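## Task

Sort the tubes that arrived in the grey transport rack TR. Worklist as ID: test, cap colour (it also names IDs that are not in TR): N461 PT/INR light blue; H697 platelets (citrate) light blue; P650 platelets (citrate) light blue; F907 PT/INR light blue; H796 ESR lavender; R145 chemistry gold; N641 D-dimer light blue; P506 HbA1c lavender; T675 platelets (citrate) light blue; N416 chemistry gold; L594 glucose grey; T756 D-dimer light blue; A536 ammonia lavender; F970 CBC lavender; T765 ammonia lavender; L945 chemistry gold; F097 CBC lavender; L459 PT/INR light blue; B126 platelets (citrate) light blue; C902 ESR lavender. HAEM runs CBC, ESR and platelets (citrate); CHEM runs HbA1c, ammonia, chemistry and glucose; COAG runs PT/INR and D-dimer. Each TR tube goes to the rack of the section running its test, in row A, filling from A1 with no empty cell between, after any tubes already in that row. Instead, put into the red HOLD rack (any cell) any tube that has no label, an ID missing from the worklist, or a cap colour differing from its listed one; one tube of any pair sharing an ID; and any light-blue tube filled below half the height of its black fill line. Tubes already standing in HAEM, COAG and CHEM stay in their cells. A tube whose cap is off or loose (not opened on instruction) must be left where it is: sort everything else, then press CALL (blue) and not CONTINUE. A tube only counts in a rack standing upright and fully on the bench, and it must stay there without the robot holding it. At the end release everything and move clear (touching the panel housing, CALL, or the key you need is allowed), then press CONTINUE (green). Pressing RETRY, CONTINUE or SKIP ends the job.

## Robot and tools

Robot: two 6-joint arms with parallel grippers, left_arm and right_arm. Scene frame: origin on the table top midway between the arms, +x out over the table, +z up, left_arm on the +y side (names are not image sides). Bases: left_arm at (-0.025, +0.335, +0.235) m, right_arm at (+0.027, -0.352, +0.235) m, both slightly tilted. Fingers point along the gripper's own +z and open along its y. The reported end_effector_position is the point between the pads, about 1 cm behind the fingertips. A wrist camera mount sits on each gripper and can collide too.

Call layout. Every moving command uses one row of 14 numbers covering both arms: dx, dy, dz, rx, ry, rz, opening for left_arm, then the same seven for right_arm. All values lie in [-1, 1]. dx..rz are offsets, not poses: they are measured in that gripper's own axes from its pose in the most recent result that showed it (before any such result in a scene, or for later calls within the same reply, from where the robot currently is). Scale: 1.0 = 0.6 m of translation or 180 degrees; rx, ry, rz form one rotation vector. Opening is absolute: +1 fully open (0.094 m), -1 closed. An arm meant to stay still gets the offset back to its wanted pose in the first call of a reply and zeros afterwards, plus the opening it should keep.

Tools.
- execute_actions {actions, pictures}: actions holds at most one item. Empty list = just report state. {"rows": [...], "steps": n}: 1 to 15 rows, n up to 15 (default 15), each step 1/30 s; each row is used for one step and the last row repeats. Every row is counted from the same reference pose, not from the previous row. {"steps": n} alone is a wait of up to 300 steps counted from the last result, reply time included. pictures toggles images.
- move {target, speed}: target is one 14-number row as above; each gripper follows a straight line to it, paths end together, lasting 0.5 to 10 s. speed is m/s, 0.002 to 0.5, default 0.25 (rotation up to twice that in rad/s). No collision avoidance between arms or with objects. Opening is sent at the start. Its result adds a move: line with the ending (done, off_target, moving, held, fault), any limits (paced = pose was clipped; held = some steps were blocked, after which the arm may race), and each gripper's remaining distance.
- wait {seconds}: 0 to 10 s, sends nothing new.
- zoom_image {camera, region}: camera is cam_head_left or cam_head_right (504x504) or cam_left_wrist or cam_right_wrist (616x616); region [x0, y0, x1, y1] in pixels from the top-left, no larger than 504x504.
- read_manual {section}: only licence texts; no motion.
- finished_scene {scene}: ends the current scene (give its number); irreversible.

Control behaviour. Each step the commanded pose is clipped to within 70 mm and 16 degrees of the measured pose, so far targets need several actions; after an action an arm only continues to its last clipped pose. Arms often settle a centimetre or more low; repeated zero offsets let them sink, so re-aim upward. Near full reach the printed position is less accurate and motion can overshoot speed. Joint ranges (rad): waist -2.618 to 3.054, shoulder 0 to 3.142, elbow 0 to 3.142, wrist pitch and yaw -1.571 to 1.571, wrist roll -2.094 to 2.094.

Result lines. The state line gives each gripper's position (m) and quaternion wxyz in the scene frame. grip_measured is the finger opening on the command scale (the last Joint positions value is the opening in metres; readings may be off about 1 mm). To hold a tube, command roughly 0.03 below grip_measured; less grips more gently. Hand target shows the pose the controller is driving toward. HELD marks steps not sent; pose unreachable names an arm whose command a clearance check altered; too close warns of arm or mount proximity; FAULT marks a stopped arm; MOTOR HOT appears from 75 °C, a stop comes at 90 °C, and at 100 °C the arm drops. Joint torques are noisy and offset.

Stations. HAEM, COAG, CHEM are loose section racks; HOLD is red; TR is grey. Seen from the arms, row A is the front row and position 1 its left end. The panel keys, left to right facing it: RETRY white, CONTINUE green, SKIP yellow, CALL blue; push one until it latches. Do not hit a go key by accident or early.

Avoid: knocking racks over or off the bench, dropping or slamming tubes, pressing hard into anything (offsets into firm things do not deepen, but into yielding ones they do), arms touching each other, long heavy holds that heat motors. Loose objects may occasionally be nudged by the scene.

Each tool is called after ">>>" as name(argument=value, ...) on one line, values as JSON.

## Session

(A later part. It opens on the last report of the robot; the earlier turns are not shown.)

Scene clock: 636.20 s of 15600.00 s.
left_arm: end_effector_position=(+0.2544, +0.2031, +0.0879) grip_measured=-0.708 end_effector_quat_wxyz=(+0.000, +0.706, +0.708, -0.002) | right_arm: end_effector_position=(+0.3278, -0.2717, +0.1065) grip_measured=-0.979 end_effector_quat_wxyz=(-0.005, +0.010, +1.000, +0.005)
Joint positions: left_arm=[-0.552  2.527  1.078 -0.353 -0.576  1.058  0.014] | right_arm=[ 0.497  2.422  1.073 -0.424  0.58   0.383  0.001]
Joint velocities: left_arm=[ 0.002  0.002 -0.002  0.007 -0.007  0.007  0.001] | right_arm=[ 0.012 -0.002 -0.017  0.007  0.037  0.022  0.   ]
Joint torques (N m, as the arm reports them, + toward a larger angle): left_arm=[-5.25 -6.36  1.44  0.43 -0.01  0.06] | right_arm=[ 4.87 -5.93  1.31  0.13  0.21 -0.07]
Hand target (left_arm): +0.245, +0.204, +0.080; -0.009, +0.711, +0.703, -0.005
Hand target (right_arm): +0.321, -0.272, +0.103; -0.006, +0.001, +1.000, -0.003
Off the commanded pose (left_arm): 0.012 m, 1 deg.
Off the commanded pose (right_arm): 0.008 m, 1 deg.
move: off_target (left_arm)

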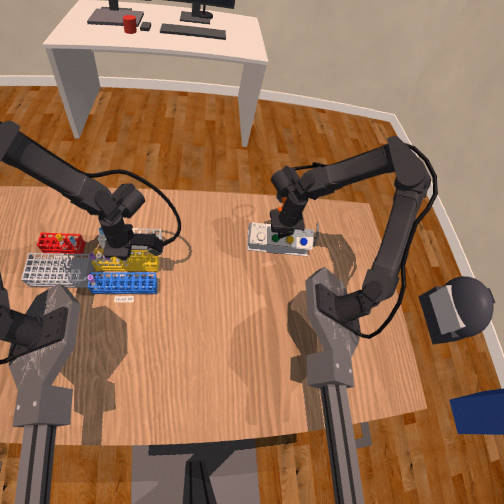

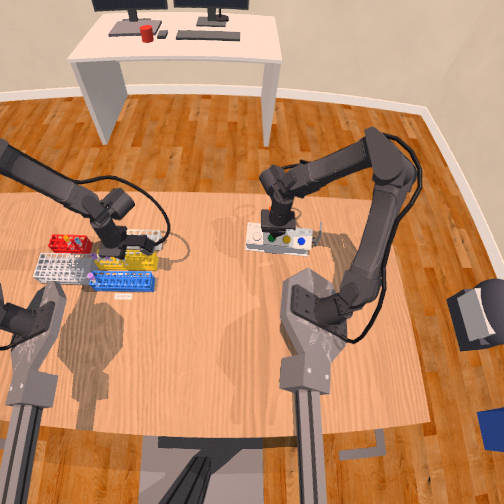

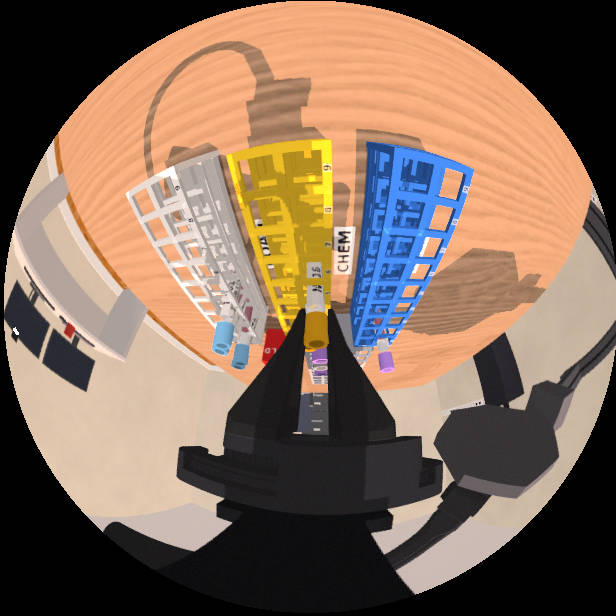

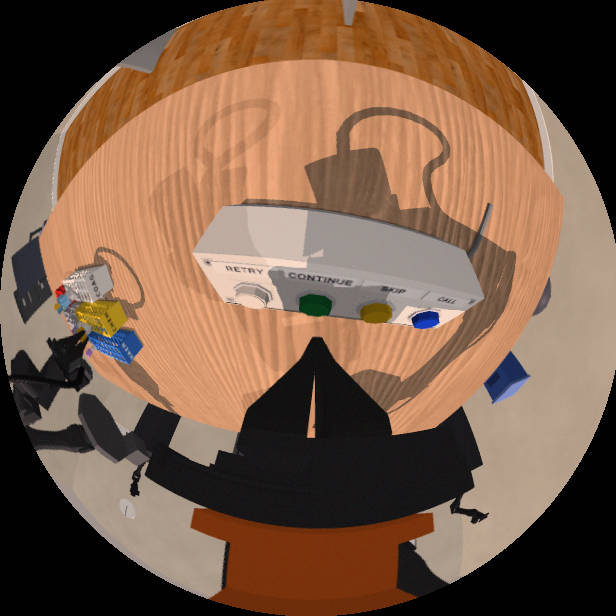

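>>> execute_actions(actions=[{"rows":[[0,0,0,0,0,0,-0.4,0,0,0,0,0,0,-1]],"steps":5}], pictures=false)

>>> move(target=[-0.008,0.012,-0.11,-0.003,-0.006,0,-0.4,0.01,0,0.04,0,0,0,-1], speed=0.12)

>>> move(target=[0.25,0.05,-0.07,0,0,0,-0.4,0,0,0,0,0,0,-1])

>>> zoom_image(camera="cam_left_wrist", region=[200,20,480,300])

Scene clock: 640.63 s of 15600.00 s.
left_arm: end_effector_position=(+0.2546, +0.2030, +0.0879) grip_measured=-0.403 end_effector_quat_wxyz=(+0.001, +0.706, +0.708, -0.002) | right_arm: end_effector_position=(+0.3281, -0.2727, +0.1057) grip_measured=-0.979 end_effector_quat_wxyz=(-0.006, +0.012, +1.000, +0.005)
Joint positions: left_arm=[-0.552  2.527  1.078 -0.352 -0.576  1.058  0.028] | right_arm=[ 0.493  2.422  1.073 -0.422  0.58   0.382  0.001]
Joint velocities: left_arm=[-0.002 -0.007 -0.007  0.037 -0.051 -0.007  0.   ] | right_arm=[-0.032  0.017 -0.002  0.022 -0.066  0.051  0.   ]
Joint torques (N m, as the arm reports them, + toward a larger angle): left_arm=[-5.87 -7.74  2.57  0.24 -0.03 -0.01] | right_arm=[ 4.9  -6.38  2.72  0.    0.04  0.01]
Hand target (left_arm): +0.254, +0.203, +0.088; +0.001, +0.706, +0.708, -0.002
Hand target (right_arm): +0.328, -0.272, +0.106; -0.005, +0.010, +1.000, +0.005
Off the commanded pose (left_arm): 0.000 m, 0 deg.
Off the commanded pose (right_arm): 0.001 m, 0 deg.
Steps of this call (steps 1 to 90: nothing new was sent; then 1.27 s passed at rest; steps 91 to 95: all 5 steps of this action). Readings (end_effector_position):
91: left_arm (+0.2546, +0.2030, +0.0879) | right_arm (+0.3281, -0.2717, +0.1064)
92: left_arm (+0.2546, +0.2030, +0.0879) | right_arm (+0.3281, -0.2719, +0.1063)
94: left_arm (+0.2546, +0.2030, +0.0879) | right_arm (+0.3281, -0.2726, +0.1058)
95: the state above

Scene clock: 642.03 s of 15600.00 s.
left_arm: end_effector_position=(+0.2590, +0.2043, +0.1444) grip_measured=-0.402 end_effector_quat_wxyz=(+0.000, +0.707, +0.707, +0.001) | right_arm: end_effector_position=(+0.3291, -0.2737, +0.0845) grip_measured=-0.979 end_effector_quat_wxyz=(-0.003, +0.022, +1.000, +0.010)
Joint positions: left_arm=[-0.642  2.4    1.128 -0.584 -0.559  0.958  0.028] | right_arm=[ 0.448  2.466  1.057 -0.325  0.58   0.343  0.001]
Joint velocities: left_arm=[-0.012  0.007 -0.002 -0.051 -0.037  0.007 -0.   ] | right_arm=[ 0.017  0.007  0.007 -0.051 -0.007 -0.022 -0.001]
Joint torques (N m, as the arm reports them, + toward a larger angle): left_arm=[-6.56 -8.9   4.8   0.04  0.15 -0.06] | right_arm=[ 4.87 -5.97  0.9   0.12  0.13 -0.06]
Hand target (left_arm): +0.263, +0.198, +0.154; +0.012, +0.706, +0.708, -0.006
Hand target (right_arm): +0.322, -0.273, +0.082; -0.006, +0.013, +1.000, +0.005
Off the commanded pose (left_arm): 0.012 m, 1 deg.
Off the commanded pose (right_arm): 0.008 m, 1 deg.
move: off_target (left_arm)

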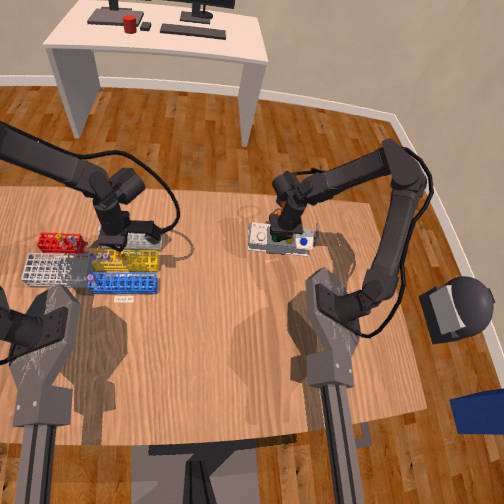

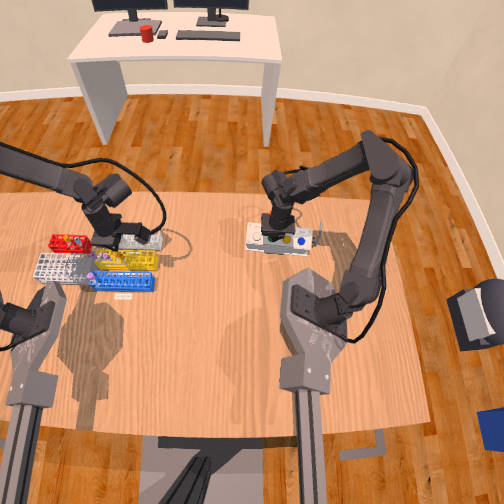

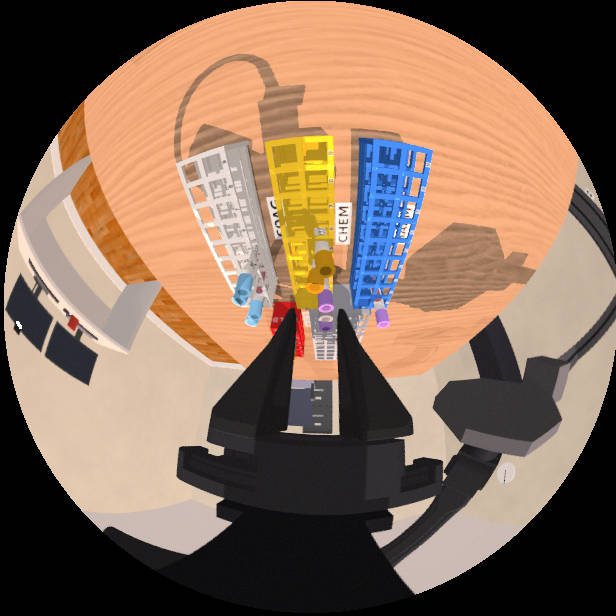

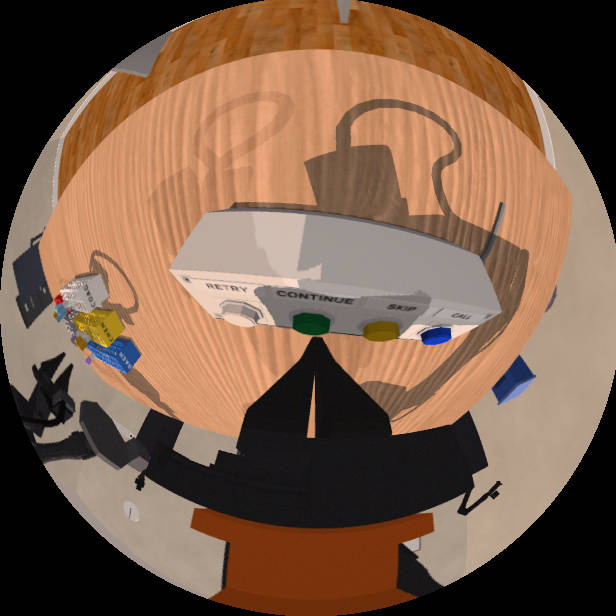

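Scene clock: 643.33 s of 15600.00 s.
left_arm: end_effector_position=(+0.2945, +0.3543, +0.1817) grip_measured=-0.402 end_effector_quat_wxyz=(-0.002, +0.702, +0.713, +0.004) | right_arm: end_effector_position=(+0.3290, -0.2751, +0.0835) grip_measured=-0.979 end_effector_quat_wxyz=(-0.005, +0.024, +1.000, +0.010)
Joint positions: left_arm=[-0.318  1.983  1.062 -0.721 -0.625  1.325  0.028] | right_arm=[ 0.442  2.466  1.057 -0.325  0.58   0.343  0.001]
Joint velocities: left_arm=[ 0.002  0.012 -0.007  0.007 -0.066  0.022  0.   ] | right_arm=[-0.007  0.007 -0.007 -0.007  0.022  0.066  0.   ]
Joint torques (N m, as the arm reports them, + toward a larger angle): left_arm=[-5.65 -7.55  3.82  0.02 -0.02  0.05] | right_arm=[ 4.86 -6.43  2.33  0.02  0.05 -0.04]
Hand target (left_arm): +0.293, +0.355, +0.186; -0.002, +0.707, +0.707, +0.002
Hand target (right_arm): +0.329, -0.274, +0.084; -0.003, +0.022, +1.000, +0.010
Off the commanded pose (left_arm): 0.007 m, 1 deg.
Off the commanded pose (right_arm): 0.002 m, 0 deg.
move: done

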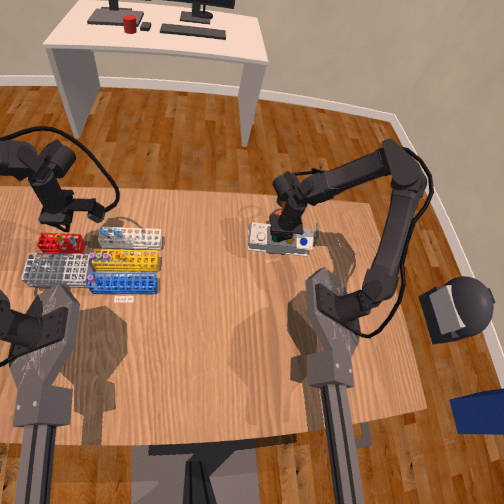

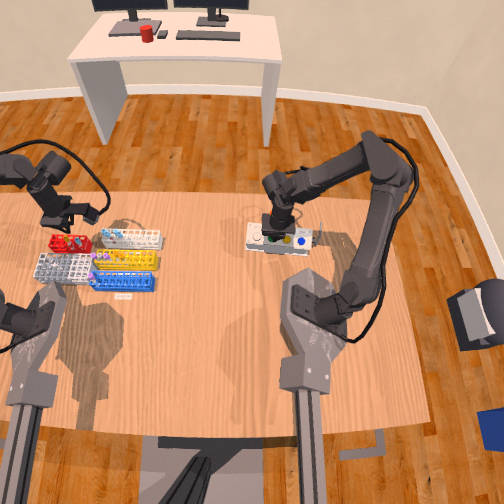

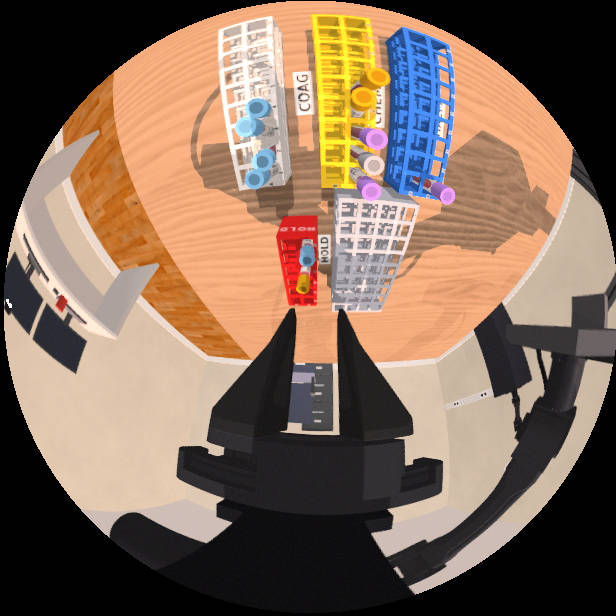

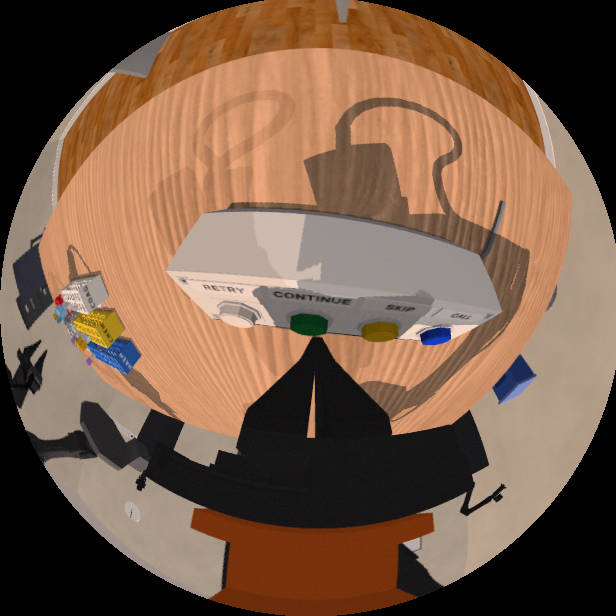

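Region (200, 20, 480, 300) of cam_left_wrist's 616x616 image, scaled by 1.800, with more detail than that image has.

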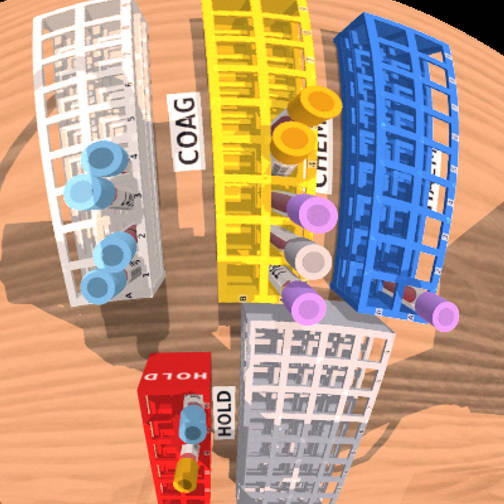

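>>> move(target=[0,0,0,0,0,0,-0.4,0.008,0.011,0.04,0,0,0,-1], speed=0.03)

Scene clock: 647.70 s of 15600.00 s.
left_arm: end_effector_position=(+0.2943, +0.3544, +0.1817) grip_measured=-0.402 end_effector_quat_wxyz=(-0.002, +0.702, +0.712, +0.004) | right_arm: end_effector_position=(+0.3171, -0.2721, +0.0634) grip_measured=-0.979 end_effector_quat_wxyz=(-0.024, +0.016, +1.000, +0.007)
Joint positions: left_arm=[-0.318  1.983  1.062 -0.722 -0.625  1.327  0.028] | right_arm=[ 0.419  2.529  1.057 -0.291  0.578  0.325  0.001]
Joint velocities: left_arm=[ 0.002 -0.002 -0.002  0.037  0.066 -0.051 -0.   ] | right_arm=[-0.002 -0.012 -0.002  0.037 -0.095  0.022 -0.   ]
Joint torques (N m, as the arm reports them, + toward a larger angle): left_arm=[-5.24 -6.47  3.76  0.24 -0.02  0.01] | right_arm=[ 4.58 -5.59  1.68  0.46  0.1  -0.05]
Hand target (left_arm): +0.294, +0.354, +0.182; -0.002, +0.702, +0.712, +0.004
Hand target (right_arm): +0.324, -0.268, +0.060; -0.006, +0.024, +1.000, +0.010
Off the commanded pose (left_arm): 0.000 m, 0 deg.
Off the commanded pose (right_arm): 0.009 m, 2 deg.
After step 90, 0.30 s passed at rest.
move: done

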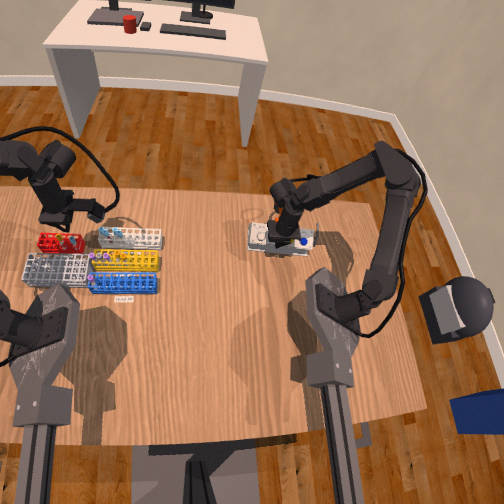

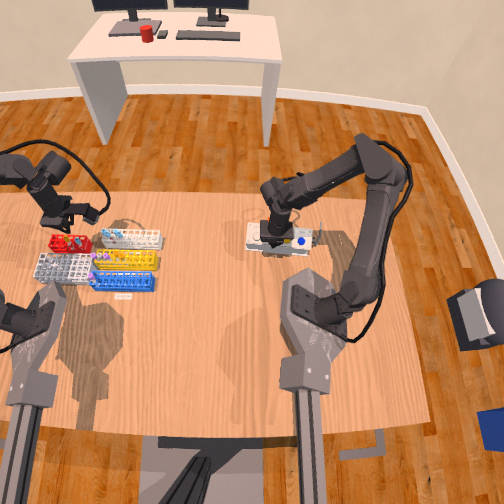

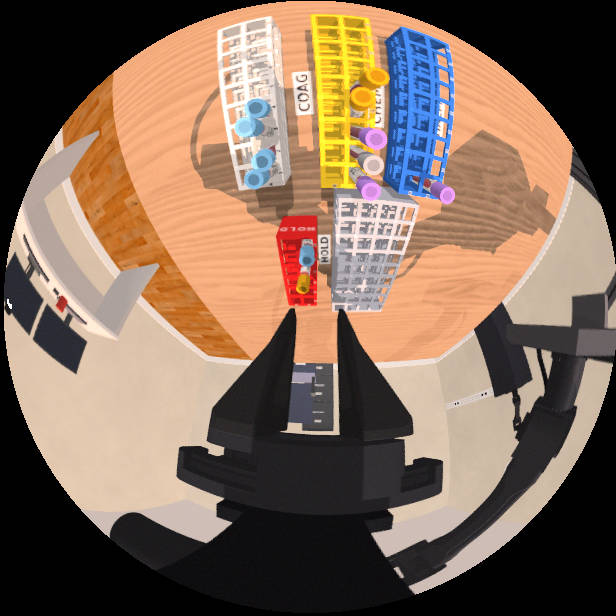

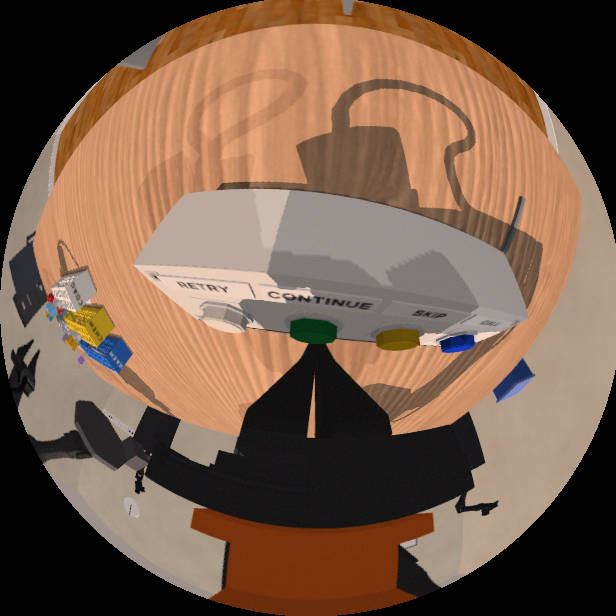

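>>> execute_actions(actions=[])

>>> move(target=[0,0,0,0,0,0,-0.4,0,0,-0.06,0,-0.12,0,-1], speed=0.1)

Scene clock: 666.90 s of 15600.00 s.
left_arm: end_effector_position=(+0.2943, +0.3544, +0.1817) grip_measured=-0.402 end_effector_quat_wxyz=(-0.002, +0.702, +0.712, +0.004) | right_arm: end_effector_position=(+0.3171, -0.2721, +0.0634) grip_measured=-0.979 end_effector_quat_wxyz=(-0.024, +0.016, +1.000, +0.007)
Joint positions: left_arm=[-0.318  1.983  1.062 -0.722 -0.625  1.327  0.028] | right_arm=[ 0.419  2.529  1.057 -0.291  0.578  0.324  0.001]
Joint velocities: left_arm=[-0.017 -0.017 -0.007 -0.007 -0.022 -0.081 -0.   ] | right_arm=[-0.002 -0.012 -0.002 -0.037  0.051 -0.007 -0.001]
Joint torques (N m, as the arm reports them, + toward a larger angle): left_arm=[-5.4  -6.48  3.75  0.26 -0.04 -0.04] | right_arm=[ 4.62 -5.6   1.82  0.45  0.09 -0.06]
Hand target (left_arm): +0.294, +0.354, +0.182; -0.002, +0.702, +0.712, +0.004
Hand target (right_arm): +0.324, -0.268, +0.060; -0.006, +0.024, +1.000, +0.010
Off the commanded pose (left_arm): 0.000 m, 0 deg.
Off the commanded pose (right_arm): 0.009 m, 2 deg.
Steps of this call (steps 1 to 90: nothing new was sent; then 16.20 s passed at rest). Readings (end_effector_position):
1: left_arm (+0.2943, +0.3544, +0.1817) | right_arm (+0.3171, -0.2721, +0.0634)
2: left_arm (+0.2943, +0.3544, +0.1817) | right_arm (+0.3171, -0.2721, +0.0634)
4: left_arm (+0.2943, +0.3544, +0.1817) | right_arm (+0.3171, -0.2721, +0.0634)
8: left_arm (+0.2943, +0.3544, +0.1817) | right_arm (+0.3171, -0.2721, +0.0634)
90: the state above

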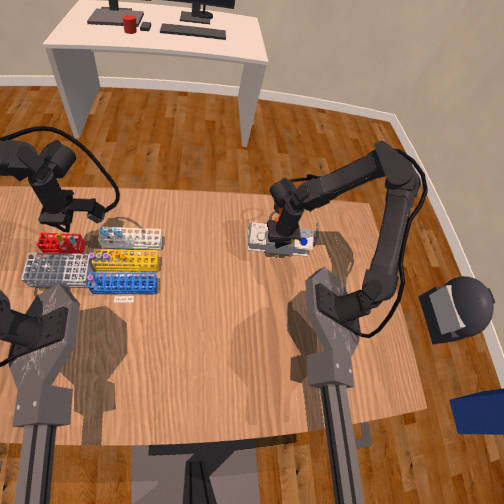

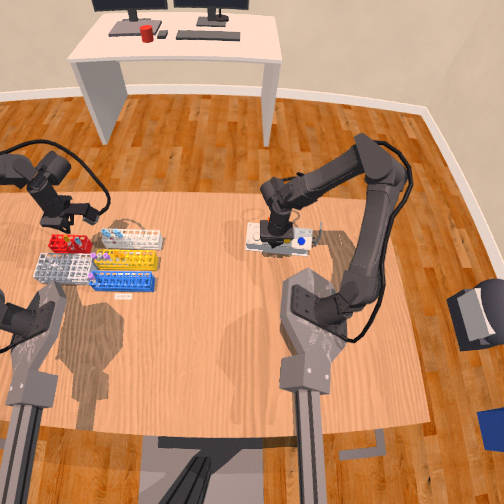

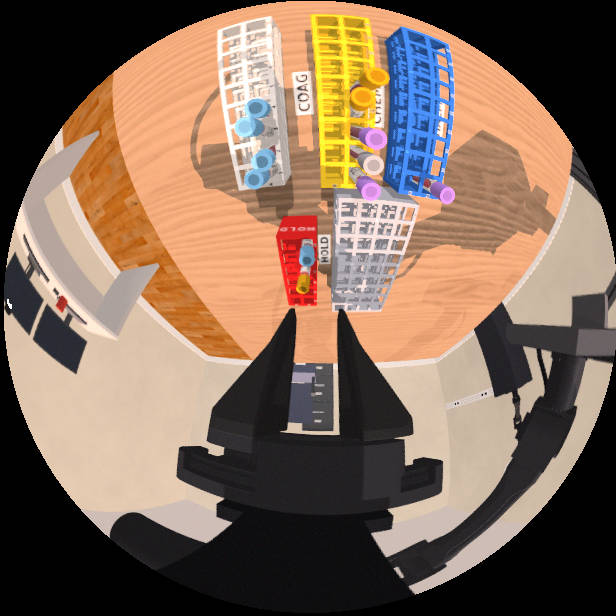

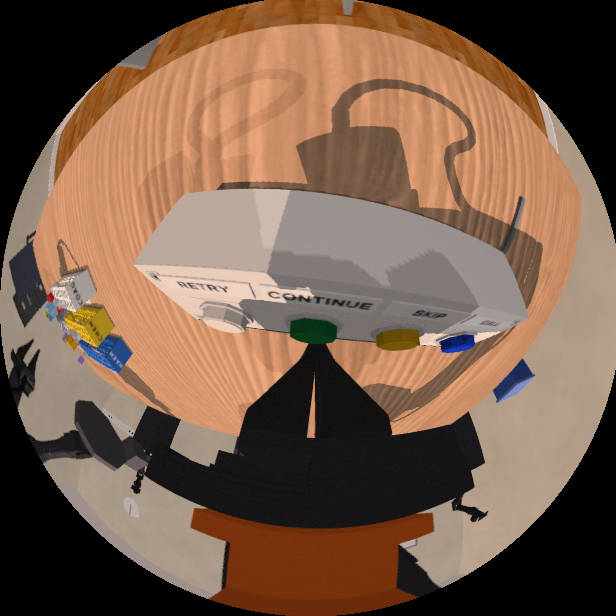

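Scene clock: 669.33 s of 15600.00 s.
left_arm: end_effector_position=(+0.2943, +0.3544, +0.1817) grip_measured=-0.402 end_effector_quat_wxyz=(-0.002, +0.702, +0.712, +0.004) | right_arm: end_effector_position=(+0.3183, -0.2709, +0.0915) grip_measured=-0.979 end_effector_quat_wxyz=(+0.152, +0.019, +0.988, +0.009)
Joint positions: left_arm=[-0.318  1.983  1.062 -0.722 -0.625  1.327  0.028] | right_arm=[0.522 2.392 0.688 0.288 0.66  0.211 0.001]
Joint velocities: left_arm=[ 0.007  0.002 -0.022  0.007  0.037 -0.022  0.   ] | right_arm=[-0.012  0.007  0.002 -0.022  0.037 -0.007 -0.001]
Joint torques (N m, as the arm reports them, + toward a larger angle): left_arm=[-5.23 -6.43  3.65  0.28 -0.03 -0.01] | right_arm=[ 4.94 -7.1   0.35  0.57  0.21 -0.09]
Hand target (left_arm): +0.294, +0.354, +0.182; -0.002, +0.702, +0.712, +0.004
Hand target (right_arm): +0.319, -0.272, +0.099; +0.164, +0.015, +0.986, +0.006
Off the commanded pose (left_arm): 0.000 m, 0 deg.
Off the commanded pose (right_arm): 0.008 m, 2 deg.
move: done

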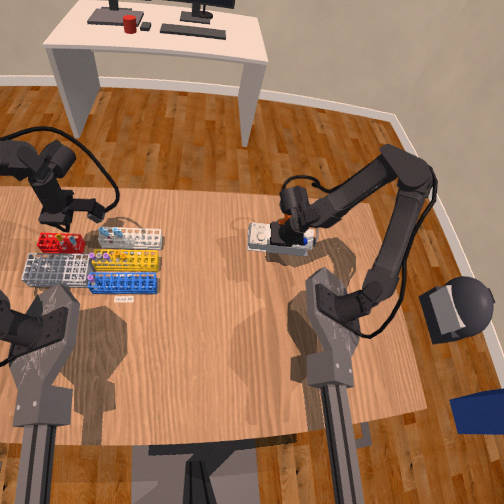

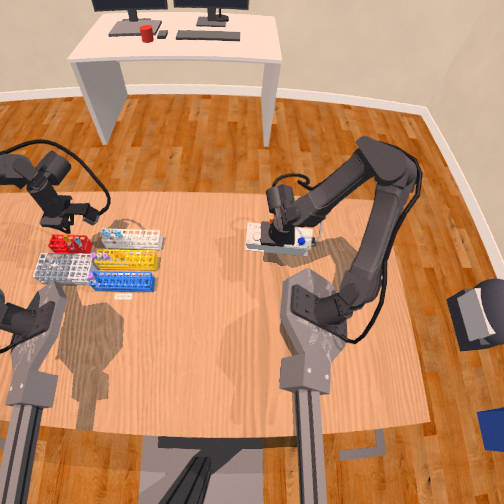

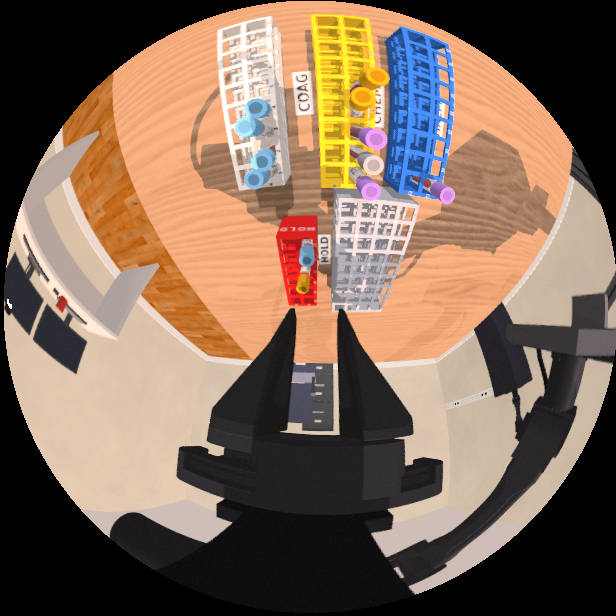

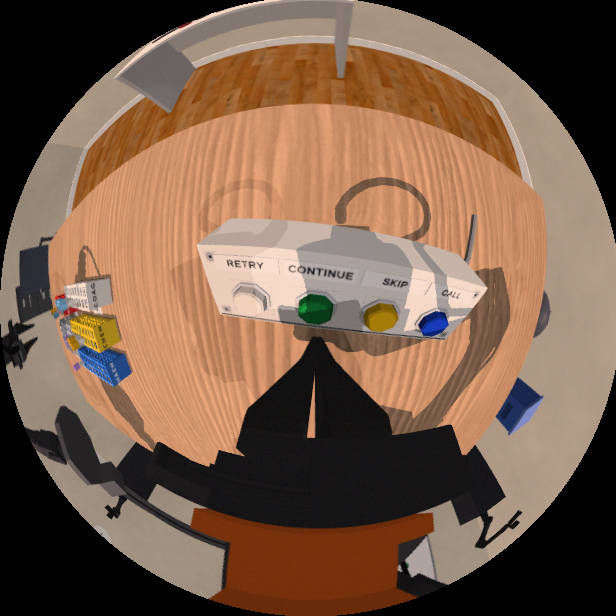

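>>> move(target=[0,0,0,0,0,0,-0.4,0.025,0,-0.01,0,-0.13,0,-1], speed=0.1)

>>> move(target=[0,0,0,0,0,0,-0.4,-0.005,0,0.035,0,0,0,-1], speed=0.03)

Scene clock: 675.70 s of 15600.00 s.
left_arm: end_effector_position=(+0.2943, +0.3544, +0.1817) grip_measured=-0.402 end_effector_quat_wxyz=(-0.002, +0.702, +0.712, +0.004) | right_arm: end_effector_position=(+0.3060, -0.2698, +0.0870) grip_measured=-0.979 end_effector_quat_wxyz=(+0.299, +0.023, +0.954, +0.010)
Joint positions: left_arm=[-0.318  1.983  1.062 -0.722 -0.625  1.327  0.028] | right_arm=[0.55  2.631 0.431 1.149 0.697 0.006 0.001]
Joint velocities: left_arm=[ 0.022 -0.007 -0.017  0.007 -0.066 -0.022  0.   ] | right_arm=[ 0.002  0.027  0.017  0.007 -0.037  0.022  0.001]
Joint torques (N m, as the arm reports them, + toward a larger angle): left_arm=[-5.14 -6.5   3.63  0.22 -0.04  0.01] | right_arm=[ 3.32 -5.16  0.42  0.81  0.04  0.01]
Hand target (left_arm): +0.294, +0.354, +0.182; -0.002, +0.702, +0.712, +0.004
Hand target (right_arm): +0.307, -0.270, +0.088; +0.300, +0.024, +0.954, +0.010
Off the commanded pose (left_arm): 0.000 m, 0 deg.
Off the commanded pose (right_arm): 0.007 m, 6 deg.
After step 90, 1.07 s passed at rest.
move: held (right_arm); limits=held; held on 15 of 69 steps (right_arm), including the last (right_arm)
pose unreachable (right arm): on one or more control steps of this call this arm could not follow its commanded pose, so it was not sent that pose on those steps. On the call's last step it was still not sent that pose. It may still have moved: this result reports where it is.
cause: the commanded pose would bring two parts of the arm too close to each other (its forearm (the part past joint 3) and its base, with joints 1 (waist) to 3 (elbow) between them).

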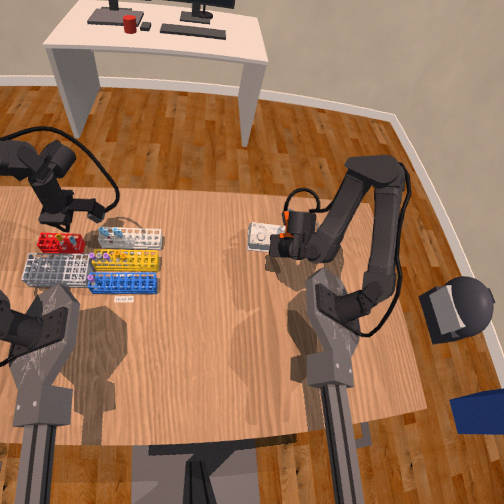

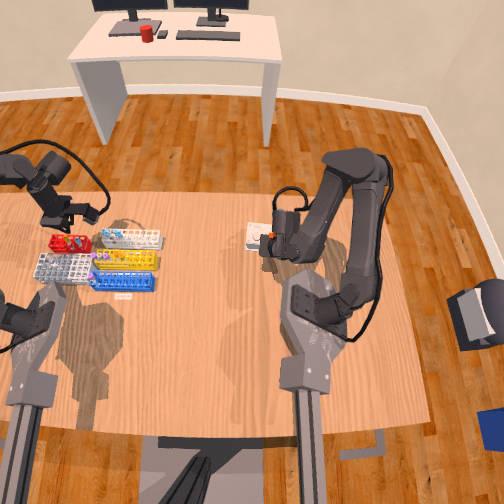

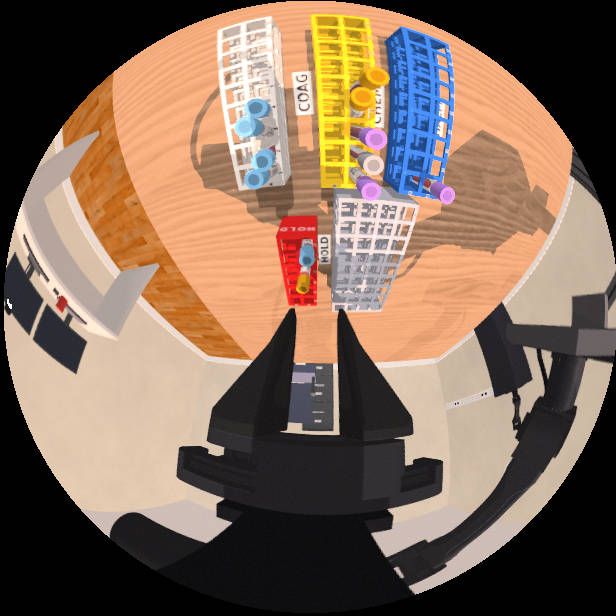

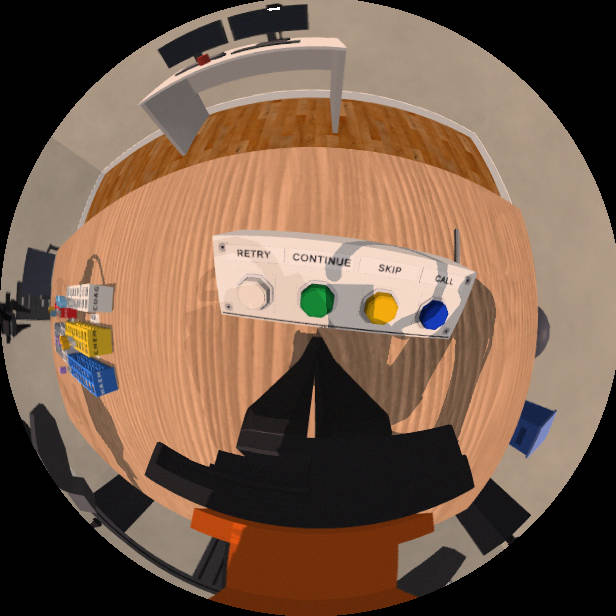

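Scene clock: 676.90 s of 15600.00 s.
left_arm: end_effector_position=(+0.2943, +0.3544, +0.1817) grip_measured=-0.402 end_effector_quat_wxyz=(-0.002, +0.702, +0.712, +0.004) | right_arm: end_effector_position=(+0.3123, -0.2754, +0.0714) grip_measured=-0.979 end_effector_quat_wxyz=(+0.289, +0.021, +0.957, +0.003)
Joint positions: left_arm=[-0.318  1.983  1.062 -0.722 -0.625  1.327  0.028] | right_arm=[ 0.482  2.674  0.469  1.177  0.675 -0.06   0.001]
Joint velocities: left_arm=[-0.007 -0.007  0.012 -0.037  0.007  0.037 -0.   ] | right_arm=[ 0.012 -0.007 -0.022 -0.022 -0.051 -0.037 -0.001]
Joint torques (N m, as the arm reports them, + toward a larger angle): left_arm=[-5.26 -6.29  3.65  0.24 -0.06  0.02] | right_arm=[ 3.57 -4.13  1.91  0.9  -0.1  -0.03]
Hand target (left_arm): +0.294, +0.354, +0.182; -0.002, +0.702, +0.712, +0.004
Hand target (right_arm): +0.320, -0.270, +0.072; +0.299, +0.022, +0.954, +0.010
Off the commanded pose (left_arm): 0.000 m, 0 deg.
Off the commanded pose (right_arm): 0.010 m, 1 deg.
move: done

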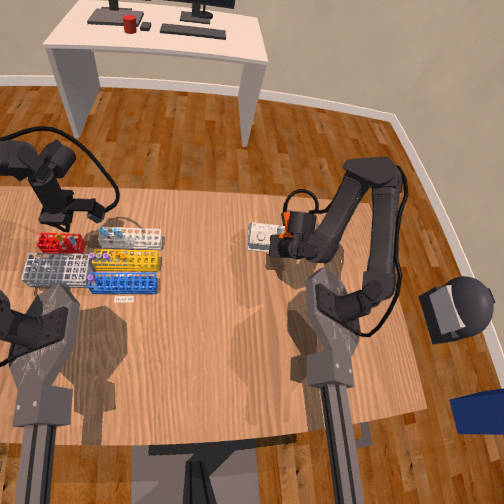

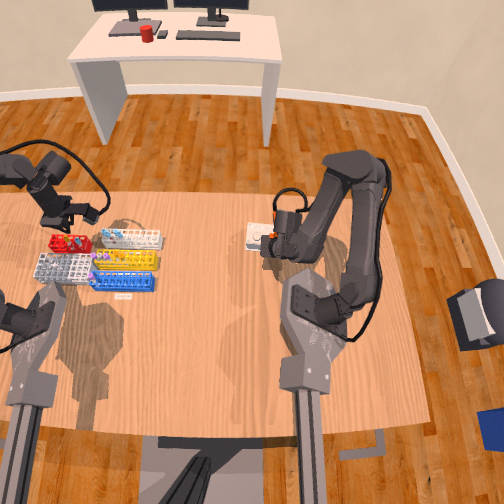

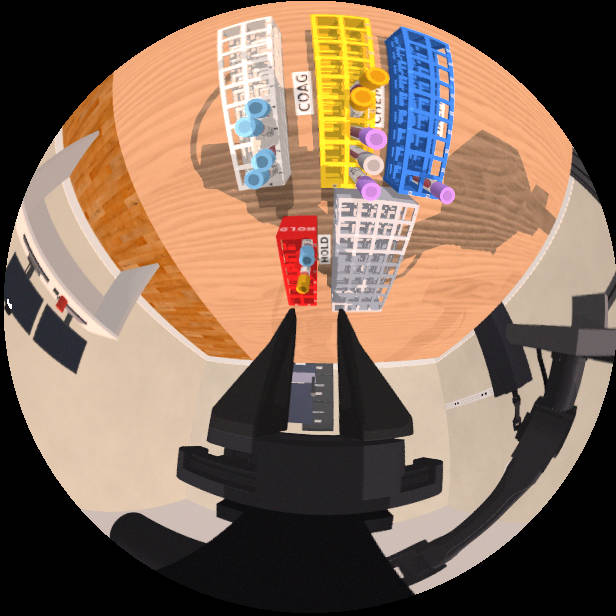

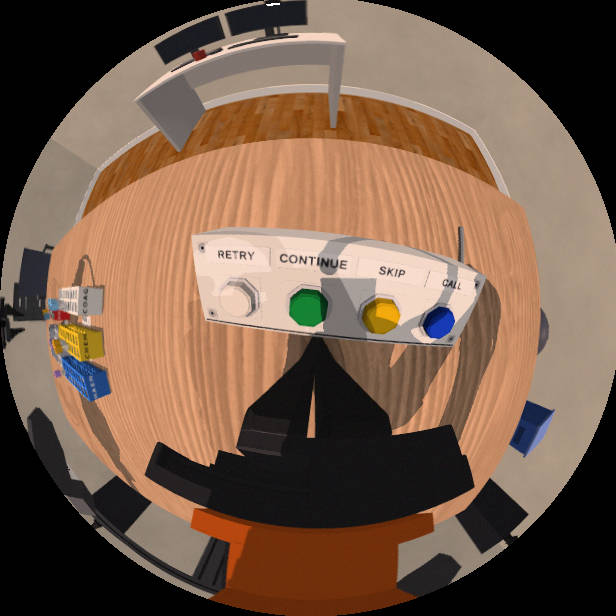

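>>> move(target=[0,0,0,0,0,0,-0.4,-0.03,0.018,0.012,0,-0.005,0,-1], speed=0.03)

>>> move(target=[0,0,0,0,0,0,-0.4,-0.015,0.006,0.035,0,-0.005,0,-1], speed=0.03)

Scene clock: 680.77 s of 15600.00 s.
left_arm: end_effector_position=(+0.2943, +0.3544, +0.1817) grip_measured=-0.402 end_effector_quat_wxyz=(-0.002, +0.702, +0.712, +0.004) | right_arm: end_effector_position=(+0.3186, -0.2689, +0.0678) grip_measured=-0.978 end_effector_quat_wxyz=(+0.282, +0.015, +0.959, +0.003)
Joint positions: left_arm=[-0.318  1.983  1.062 -0.722 -0.625  1.327  0.028] | right_arm=[ 0.487  2.674  0.516  1.107  0.676 -0.055  0.001]
Joint velocities: left_arm=[ 0.007 -0.007 -0.012  0.007 -0.066 -0.037  0.   ] | right_arm=[-0.002 -0.007 -0.017 -0.081 -0.007 -0.037 -0.   ]
Joint torques (N m, as the arm reports them, + toward a larger angle): left_arm=[-5.23 -6.48  3.73  0.24 -0.04  0.  ] | right_arm=[ 4.7  -6.39  2.16  0.7   0.14  0.04]
Hand target (left_arm): +0.294, +0.354, +0.182; -0.002, +0.702, +0.712, +0.004
Hand target (right_arm): +0.331, -0.265, +0.076; +0.297, +0.021, +0.955, +0.003
Off the commanded pose (left_arm): 0.000 m, 0 deg.
Off the commanded pose (right_arm): 0.016 m, 2 deg.
move: off_target (right_arm)

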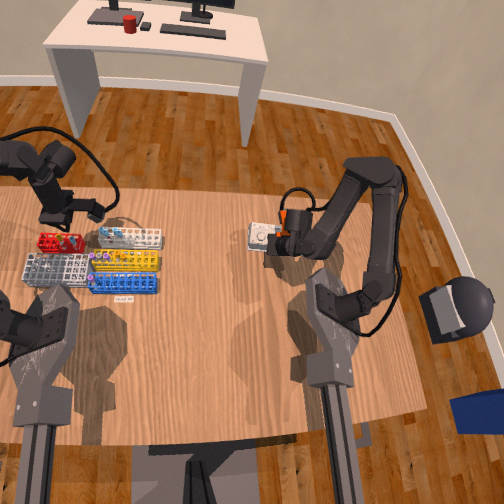

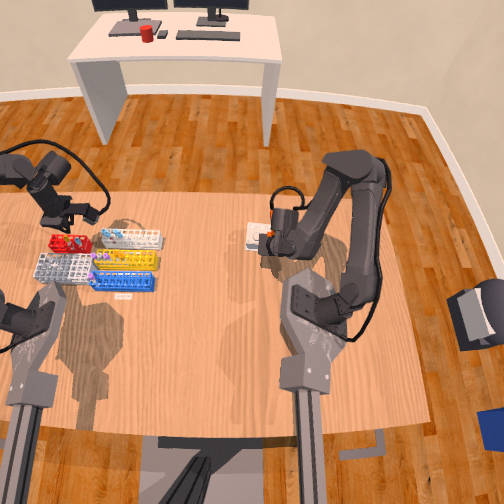

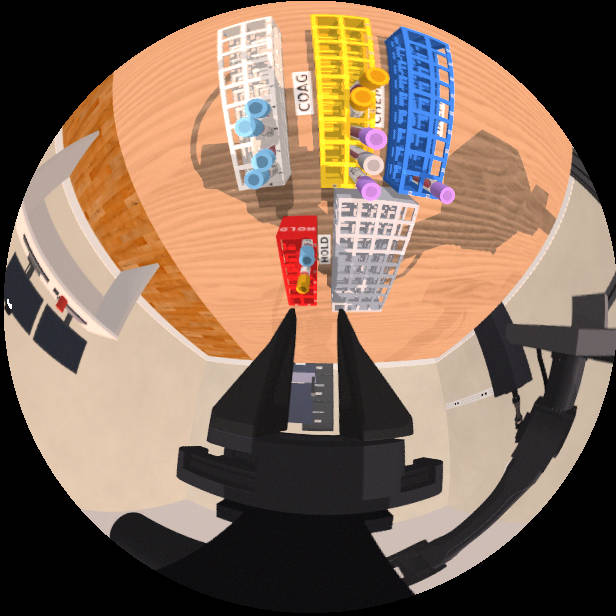

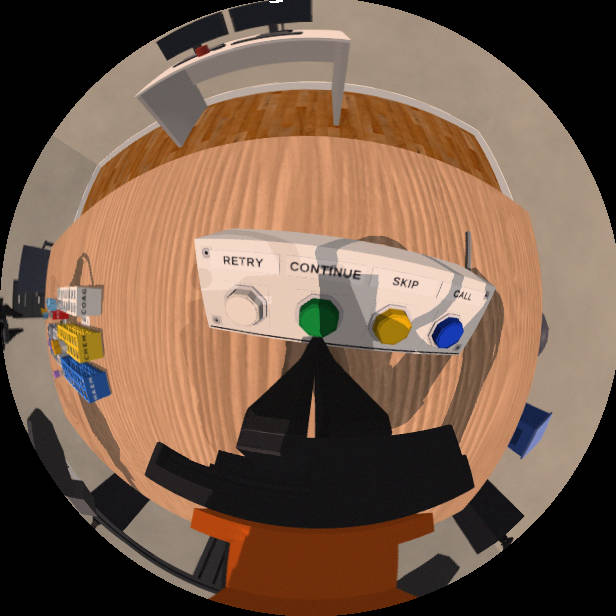

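Scene clock: 681.77 s of 15600.00 s.
left_arm: end_effector_position=(+0.2943, +0.3544, +0.1817) grip_measured=-0.402 end_effector_quat_wxyz=(-0.002, +0.702, +0.712, +0.004) | right_arm: end_effector_position=(+0.3197, -0.2725, +0.0612) grip_measured=-0.979 end_effector_quat_wxyz=(+0.278, +0.001, +0.961, -0.008)
Joint positions: left_arm=[-0.318  1.983  1.062 -0.722 -0.625  1.327  0.028] | right_arm=[ 0.463  2.695  0.528  1.125  0.677 -0.109  0.001]
Joint velocities: left_arm=[-0.007  0.002 -0.002  0.066 -0.037  0.007  0.   ] | right_arm=[ 0.002  0.007 -0.002  0.022  0.037 -0.022 -0.002]
Joint torques (N m, as the arm reports them, + toward a larger angle): left_arm=[-5.13 -6.44  3.69  0.29 -0.06 -0.03] | right_arm=[ 2.3  -3.42  4.76  0.86 -0.27 -0.12]
Hand target (left_arm): +0.294, +0.354, +0.182; -0.002, +0.702, +0.712, +0.004
Hand target (right_arm): +0.337, -0.266, +0.056; +0.290, +0.014, +0.957, +0.002
Off the commanded pose (left_arm): 0.000 m, 0 deg.
Off the commanded pose (right_arm): 0.020 m, 2 deg.
move: off_target (right_arm)

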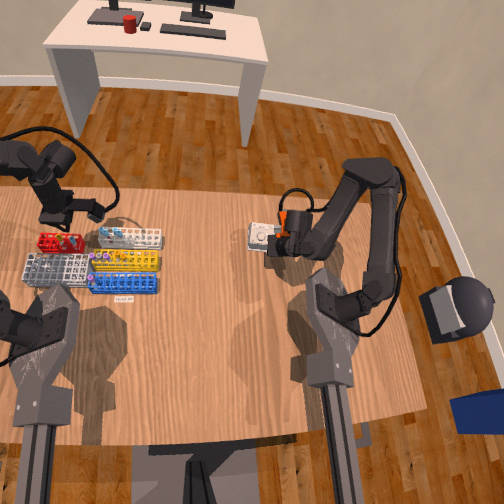

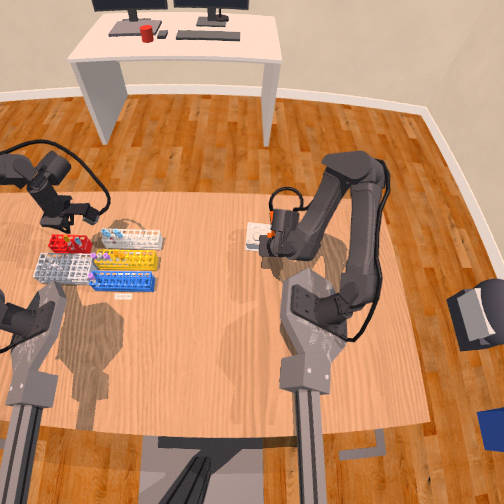

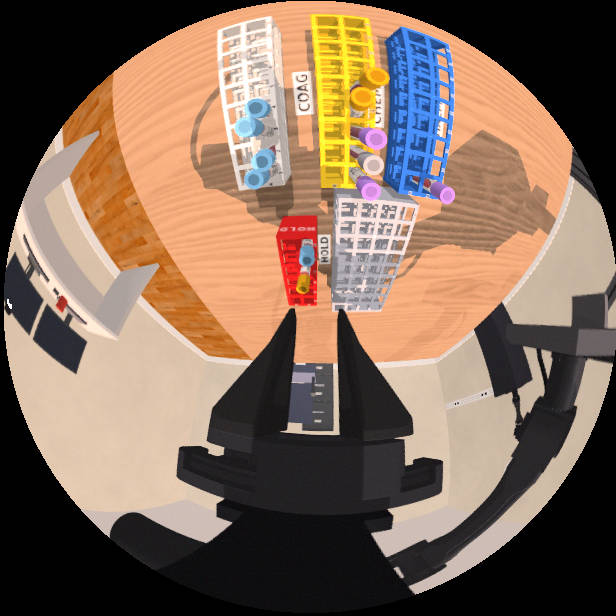

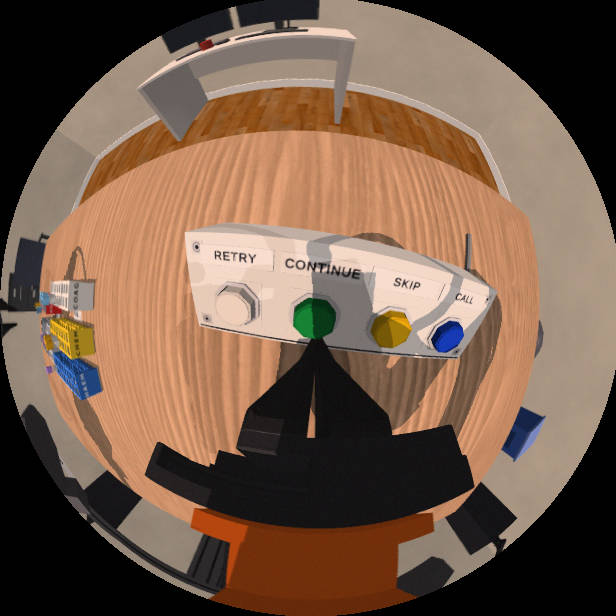

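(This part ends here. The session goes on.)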